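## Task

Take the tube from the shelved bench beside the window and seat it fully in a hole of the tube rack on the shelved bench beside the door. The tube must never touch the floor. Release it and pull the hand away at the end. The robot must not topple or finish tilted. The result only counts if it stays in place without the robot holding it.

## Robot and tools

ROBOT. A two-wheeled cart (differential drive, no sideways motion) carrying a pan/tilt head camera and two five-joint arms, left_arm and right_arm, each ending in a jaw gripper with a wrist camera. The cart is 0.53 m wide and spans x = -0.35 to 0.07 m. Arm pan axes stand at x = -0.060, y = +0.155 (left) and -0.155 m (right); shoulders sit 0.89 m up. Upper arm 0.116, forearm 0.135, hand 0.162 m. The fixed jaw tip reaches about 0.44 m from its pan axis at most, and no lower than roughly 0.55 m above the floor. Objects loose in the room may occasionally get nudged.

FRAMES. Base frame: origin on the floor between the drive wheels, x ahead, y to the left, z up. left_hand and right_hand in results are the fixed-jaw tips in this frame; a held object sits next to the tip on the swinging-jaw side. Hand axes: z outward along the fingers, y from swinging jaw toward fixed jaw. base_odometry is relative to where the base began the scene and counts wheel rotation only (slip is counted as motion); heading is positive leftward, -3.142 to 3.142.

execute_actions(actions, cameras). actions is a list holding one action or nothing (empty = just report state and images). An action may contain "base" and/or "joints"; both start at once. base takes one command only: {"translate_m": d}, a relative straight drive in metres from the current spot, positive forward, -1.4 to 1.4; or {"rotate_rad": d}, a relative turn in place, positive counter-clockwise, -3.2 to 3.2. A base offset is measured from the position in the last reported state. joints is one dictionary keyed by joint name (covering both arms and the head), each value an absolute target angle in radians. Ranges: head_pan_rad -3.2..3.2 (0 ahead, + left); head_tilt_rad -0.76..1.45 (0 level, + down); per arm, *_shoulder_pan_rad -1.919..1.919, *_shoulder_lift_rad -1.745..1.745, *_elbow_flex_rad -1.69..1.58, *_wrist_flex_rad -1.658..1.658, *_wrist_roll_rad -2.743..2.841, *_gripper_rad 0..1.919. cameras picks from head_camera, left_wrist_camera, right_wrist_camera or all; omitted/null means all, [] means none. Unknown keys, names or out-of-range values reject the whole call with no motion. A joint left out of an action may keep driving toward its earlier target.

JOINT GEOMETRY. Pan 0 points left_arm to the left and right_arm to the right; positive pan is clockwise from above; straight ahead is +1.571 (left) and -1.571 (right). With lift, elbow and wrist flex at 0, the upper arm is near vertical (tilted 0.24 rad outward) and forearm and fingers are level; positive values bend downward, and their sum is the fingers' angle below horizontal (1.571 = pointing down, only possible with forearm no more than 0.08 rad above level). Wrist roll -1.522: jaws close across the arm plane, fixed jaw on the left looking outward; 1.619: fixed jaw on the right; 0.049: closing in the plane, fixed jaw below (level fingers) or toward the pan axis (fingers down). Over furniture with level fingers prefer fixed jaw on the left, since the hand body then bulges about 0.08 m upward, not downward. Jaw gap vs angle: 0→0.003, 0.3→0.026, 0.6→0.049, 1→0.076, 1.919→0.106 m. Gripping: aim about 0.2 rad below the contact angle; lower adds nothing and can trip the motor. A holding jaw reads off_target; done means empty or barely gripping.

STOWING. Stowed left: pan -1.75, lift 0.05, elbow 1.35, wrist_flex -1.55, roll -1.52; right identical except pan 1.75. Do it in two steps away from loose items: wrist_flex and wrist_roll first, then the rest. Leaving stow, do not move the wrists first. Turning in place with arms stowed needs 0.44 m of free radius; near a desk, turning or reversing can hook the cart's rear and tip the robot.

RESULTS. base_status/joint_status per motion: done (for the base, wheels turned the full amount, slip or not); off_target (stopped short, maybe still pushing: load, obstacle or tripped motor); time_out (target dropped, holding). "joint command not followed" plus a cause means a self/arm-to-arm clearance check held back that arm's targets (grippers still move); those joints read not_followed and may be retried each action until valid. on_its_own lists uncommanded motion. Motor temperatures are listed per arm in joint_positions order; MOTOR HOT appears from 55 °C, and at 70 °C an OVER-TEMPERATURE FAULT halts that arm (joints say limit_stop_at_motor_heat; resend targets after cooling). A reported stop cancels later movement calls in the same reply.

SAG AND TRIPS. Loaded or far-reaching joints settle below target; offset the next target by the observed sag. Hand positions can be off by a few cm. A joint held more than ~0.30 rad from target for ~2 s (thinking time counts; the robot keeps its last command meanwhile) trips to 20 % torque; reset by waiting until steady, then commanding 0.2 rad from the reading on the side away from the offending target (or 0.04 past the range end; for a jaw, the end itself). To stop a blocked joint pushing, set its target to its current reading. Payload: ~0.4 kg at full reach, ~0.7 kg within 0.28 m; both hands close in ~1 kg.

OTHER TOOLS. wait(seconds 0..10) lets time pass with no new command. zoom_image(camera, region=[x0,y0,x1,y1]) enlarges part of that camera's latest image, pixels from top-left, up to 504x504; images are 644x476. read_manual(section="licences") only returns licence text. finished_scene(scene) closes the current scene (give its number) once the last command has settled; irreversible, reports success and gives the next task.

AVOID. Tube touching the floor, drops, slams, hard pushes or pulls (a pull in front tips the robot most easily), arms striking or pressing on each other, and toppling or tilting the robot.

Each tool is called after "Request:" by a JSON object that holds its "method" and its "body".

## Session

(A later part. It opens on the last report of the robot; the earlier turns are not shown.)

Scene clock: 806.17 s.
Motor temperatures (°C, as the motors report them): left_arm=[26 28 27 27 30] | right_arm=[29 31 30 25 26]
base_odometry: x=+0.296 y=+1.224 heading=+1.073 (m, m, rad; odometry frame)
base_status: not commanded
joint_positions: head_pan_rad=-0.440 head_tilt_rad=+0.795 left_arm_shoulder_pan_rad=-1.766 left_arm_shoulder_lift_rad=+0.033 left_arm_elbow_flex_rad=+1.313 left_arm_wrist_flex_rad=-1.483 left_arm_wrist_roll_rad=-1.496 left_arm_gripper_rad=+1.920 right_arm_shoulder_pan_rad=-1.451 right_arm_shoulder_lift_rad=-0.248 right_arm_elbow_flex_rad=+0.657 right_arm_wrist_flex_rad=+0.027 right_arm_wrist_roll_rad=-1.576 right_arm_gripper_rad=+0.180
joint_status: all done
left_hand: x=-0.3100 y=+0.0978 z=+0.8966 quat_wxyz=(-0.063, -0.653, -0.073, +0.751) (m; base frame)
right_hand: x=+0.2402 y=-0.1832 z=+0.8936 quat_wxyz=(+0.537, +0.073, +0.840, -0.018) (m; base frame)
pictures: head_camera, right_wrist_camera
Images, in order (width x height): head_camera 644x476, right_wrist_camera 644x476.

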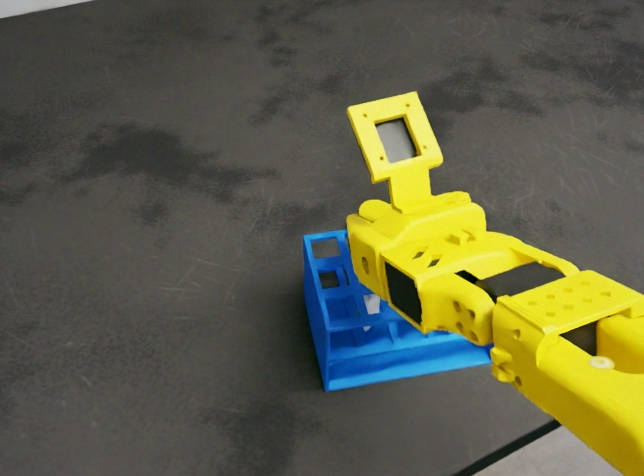

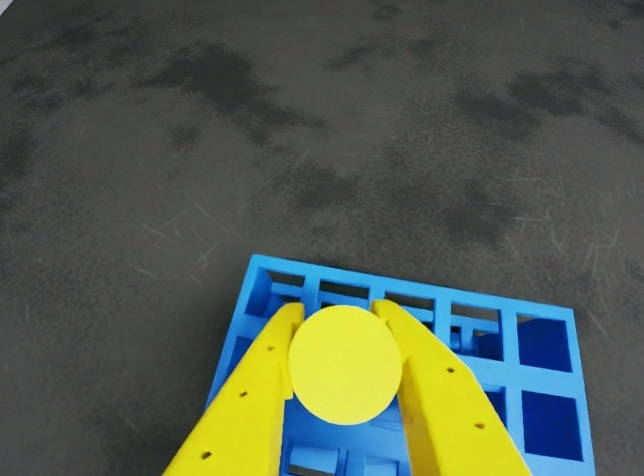

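Request:
{"method": "execute_actions", "body": {"actions": [{"joints":{"right_arm_shoulder_lift_rad":-0.222,"right_arm_elbow_flex_rad":0.668,"right_arm_wrist_flex_rad":-0.035}}], "cameras": ["head_camera","right_wrist_camera"]}}

Request:
{"method": "zoom_image", "body": {"camera": "head_camera", "region": [290,150,530,410]}}

Scene clock: 818.43 s.
Motor temperatures (°C, as the motors report them): left_arm=[26 28 27 27 30] | right_arm=[29 31 30 25 26]
base_odometry: x=+0.296 y=+1.224 heading=+1.073 (m, m, rad; odometry frame)
base_status: not commanded
joint_positions: head_pan_rad=-0.440 head_tilt_rad=+0.795 left_arm_shoulder_pan_rad=-1.766 left_arm_shoulder_lift_rad=+0.033 left_arm_elbow_flex_rad=+1.313 left_arm_wrist_flex_rad=-1.483 left_arm_wrist_roll_rad=-1.496 left_arm_gripper_rad=+1.920 right_arm_shoulder_pan_rad=-1.451 right_arm_shoulder_lift_rad=-0.219 right_arm_elbow_flex_rad=+0.672 right_arm_wrist_flex_rad=-0.019 right_arm_wrist_roll_rad=-1.576 right_arm_gripper_rad=+0.180
joint_status: all done
left_hand: x=-0.3100 y=+0.0978 z=+0.8966 quat_wxyz=(-0.063, -0.653, -0.073, +0.751) (m; base frame)
right_hand: x=+0.2413 y=-0.1834 z=+0.8882 quat_wxyz=(+0.538, +0.073, +0.840, -0.018) (m; base frame)
pictures: head_camera, right_wrist_camera
Images, in order (width x height): head_camera 644x476, right_wrist_camera 644x476.

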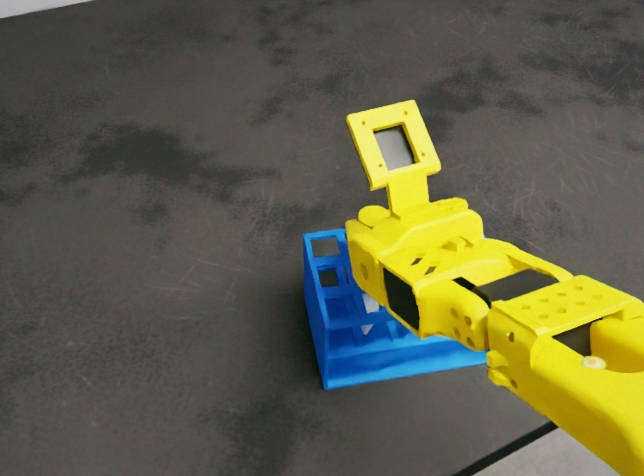

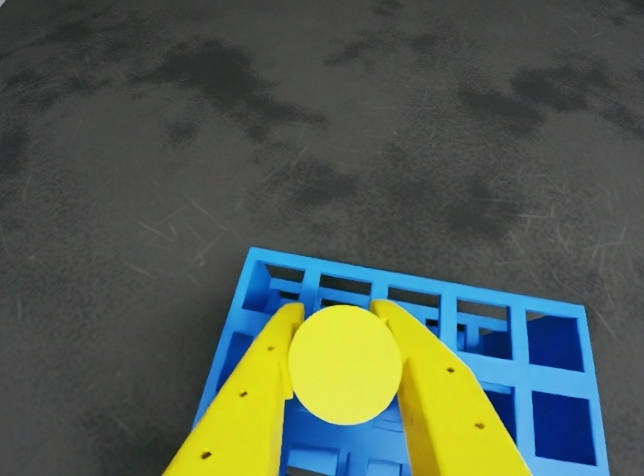

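Region (290, 150, 530, 410) of head_camera's 644x476 image, scaled by 1.938; it fills the left 465 columns of this view, and the rest is white.

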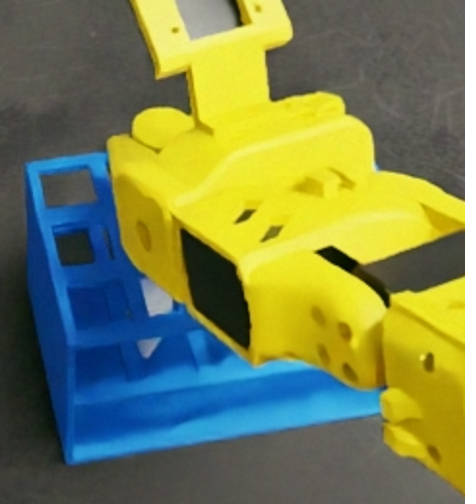

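Release, then back away.

Request:
{"method": "execute_actions", "body": {"actions": [{"joints":{"right_arm_gripper_rad":0.45}}], "cameras": ["right_wrist_camera"]}}

Request:
{"method": "execute_actions", "body": {"actions": [{"joints":{"right_arm_gripper_rad":0.7,"right_arm_shoulder_pan_rad":-1.49}}], "cameras": ["head_camera","right_wrist_camera"]}}

Scene clock: 827.37 s.
Motor temperatures (°C, as the motors report them): left_arm=[26 28 27 27 30] | right_arm=[29 31 30 25 26]
base_odometry: x=+0.296 y=+1.224 heading=+1.073 (m, m, rad; odometry frame)
base_status: not commanded
joint_positions: head_pan_rad=-0.440 head_tilt_rad=+0.795 left_arm_shoulder_pan_rad=-1.766 left_arm_shoulder_lift_rad=+0.033 left_arm_elbow_flex_rad=+1.313 left_arm_wrist_flex_rad=-1.483 left_arm_wrist_roll_rad=-1.496 left_arm_gripper_rad=+1.920 right_arm_shoulder_pan_rad=-1.451 right_arm_shoulder_lift_rad=-0.216 right_arm_elbow_flex_rad=+0.675 right_arm_wrist_flex_rad=-0.019 right_arm_wrist_roll_rad=-1.576 right_arm_gripper_rad=+0.443
joint_status: all done
left_hand: x=-0.3100 y=+0.0978 z=+0.8966 quat_wxyz=(-0.063, -0.653, -0.073, +0.751) (m; base frame)
right_hand: x=+0.2409 y=-0.1833 z=+0.8865 quat_wxyz=(+0.535, +0.073, +0.841, -0.018) (m; base frame)
pictures: right_wrist_camera
Images, in order (width x height): right_wrist_camera 644x476.

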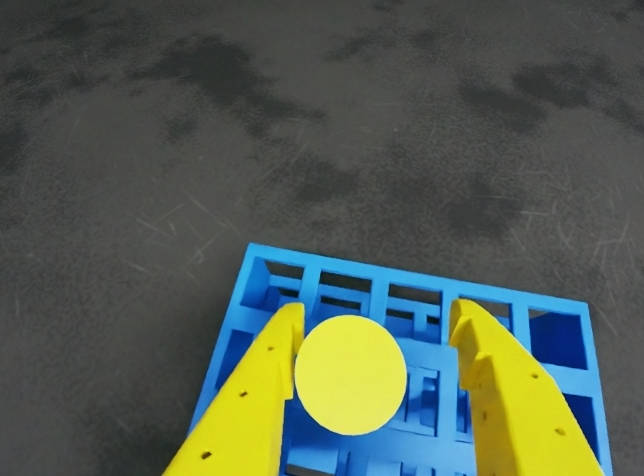

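Scene clock: 828.00 s.
Motor temperatures (°C, as the motors report them): left_arm=[26 28 27 27 30] | right_arm=[29 31 30 25 26]
base_odometry: x=+0.296 y=+1.224 heading=+1.073 (m, m, rad; odometry frame)
base_status: not commanded
joint_positions: head_pan_rad=-0.440 head_tilt_rad=+0.795 left_arm_shoulder_pan_rad=-1.766 left_arm_shoulder_lift_rad=+0.033 left_arm_elbow_flex_rad=+1.313 left_arm_wrist_flex_rad=-1.483 left_arm_wrist_roll_rad=-1.496 left_arm_gripper_rad=+1.920 right_arm_shoulder_pan_rad=-1.484 right_arm_shoulder_lift_rad=-0.216 right_arm_elbow_flex_rad=+0.675 right_arm_wrist_flex_rad=-0.019 right_arm_wrist_roll_rad=-1.576 right_arm_gripper_rad=+0.693
joint_status: all done
left_hand: x=-0.3100 y=+0.0978 z=+0.8966 quat_wxyz=(-0.063, -0.653, -0.073, +0.751) (m; base frame)
right_hand: x=+0.2417 y=-0.1736 z=+0.8865 quat_wxyz=(+0.535, +0.059, +0.842, -0.009) (m; base frame)
pictures: head_camera, right_wrist_camera
Images, in order (width x height): head_camera 644x476, right_wrist_camera 644x476.

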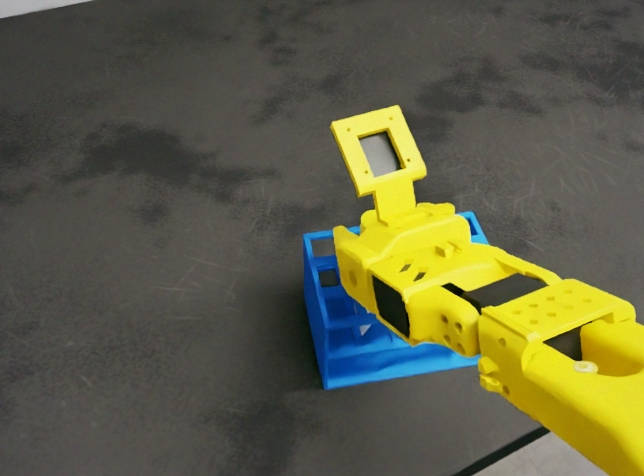

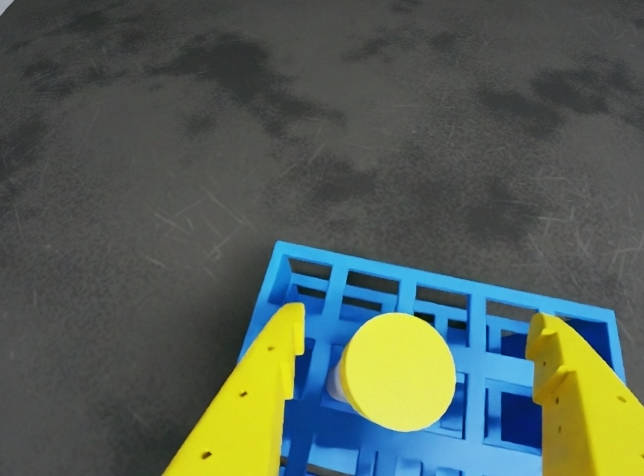

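Tube dropped slightly and sits free between the jaws. Reversing clear.

Request:
{"method": "execute_actions", "body": {"actions": [{"base":{"translate_m":-0.25},"joints":{"head_tilt_rad":0.6,"head_pan_rad":-0.3}}], "cameras": ["head_camera","right_wrist_camera"]}}

Scene clock: 835.23 s.
Motor temperatures (°C, as the motors report them): left_arm=[26 28 27 27 30] | right_arm=[29 31 30 25 26]
base_odometry: x=+0.177 y=+1.004 heading=+1.073 (m, m, rad; odometry frame)
base_status: done
joint_positions: head_pan_rad=-0.310 head_tilt_rad=+0.614 left_arm_shoulder_pan_rad=-1.766 left_arm_shoulder_lift_rad=+0.033 left_arm_elbow_flex_rad=+1.313 left_arm_wrist_flex_rad=-1.483 left_arm_wrist_roll_rad=-1.496 left_arm_gripper_rad=+1.920 right_arm_shoulder_pan_rad=-1.484 right_arm_shoulder_lift_rad=-0.214 right_arm_elbow_flex_rad=+0.676 right_arm_wrist_flex_rad=-0.019 right_arm_wrist_roll_rad=-1.576 right_arm_gripper_rad=+0.694
joint_status: all done
left_hand: x=-0.3100 y=+0.0978 z=+0.8966 quat_wxyz=(-0.063, -0.653, -0.073, +0.751) (m; base frame)
right_hand: x=+0.2415 y=-0.1736 z=+0.8857 quat_wxyz=(+0.534, +0.059, +0.843, -0.009) (m; base frame)
pictures: head_camera, right_wrist_camera
Images, in order (width x height): head_camera 644x476, right_wrist_camera 644x476.

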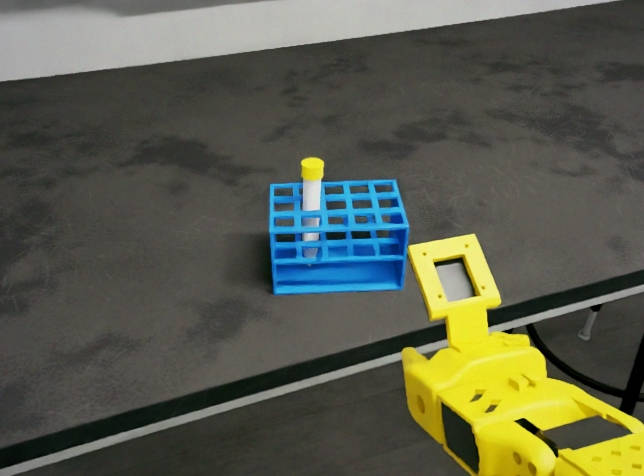

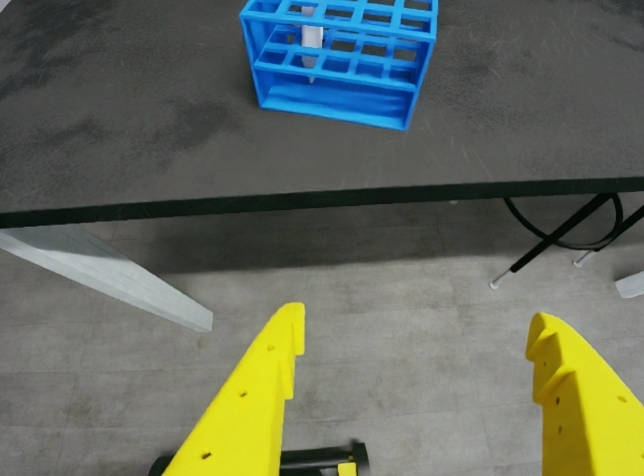

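Request:
{"method": "zoom_image", "body": {"camera": "head_camera", "region": [250,140,430,310]}}

Request:
{"method": "zoom_image", "body": {"camera": "right_wrist_camera", "region": [220,0,460,140]}}

Region (250, 140, 430, 310) of head_camera's 644x476 image, scaled by 2.800.

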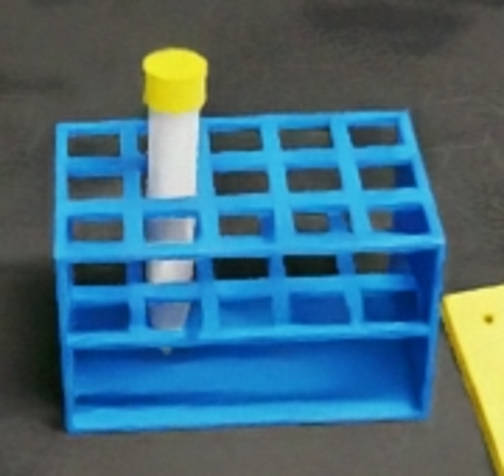

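Region (220, 0, 460, 140) of right_wrist_camera's 644x476 image, scaled by 2.100; it fills the top 294 rows of this view, and the rest is white.

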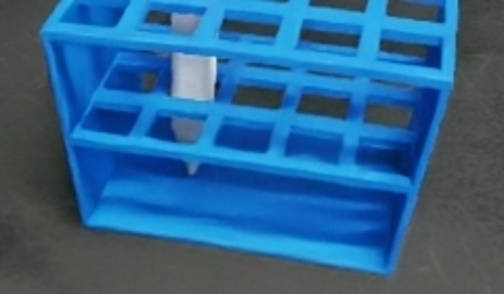

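Request:
{"method": "finished_scene", "body": {"scene": 2}}

The scene is finished: the task was done.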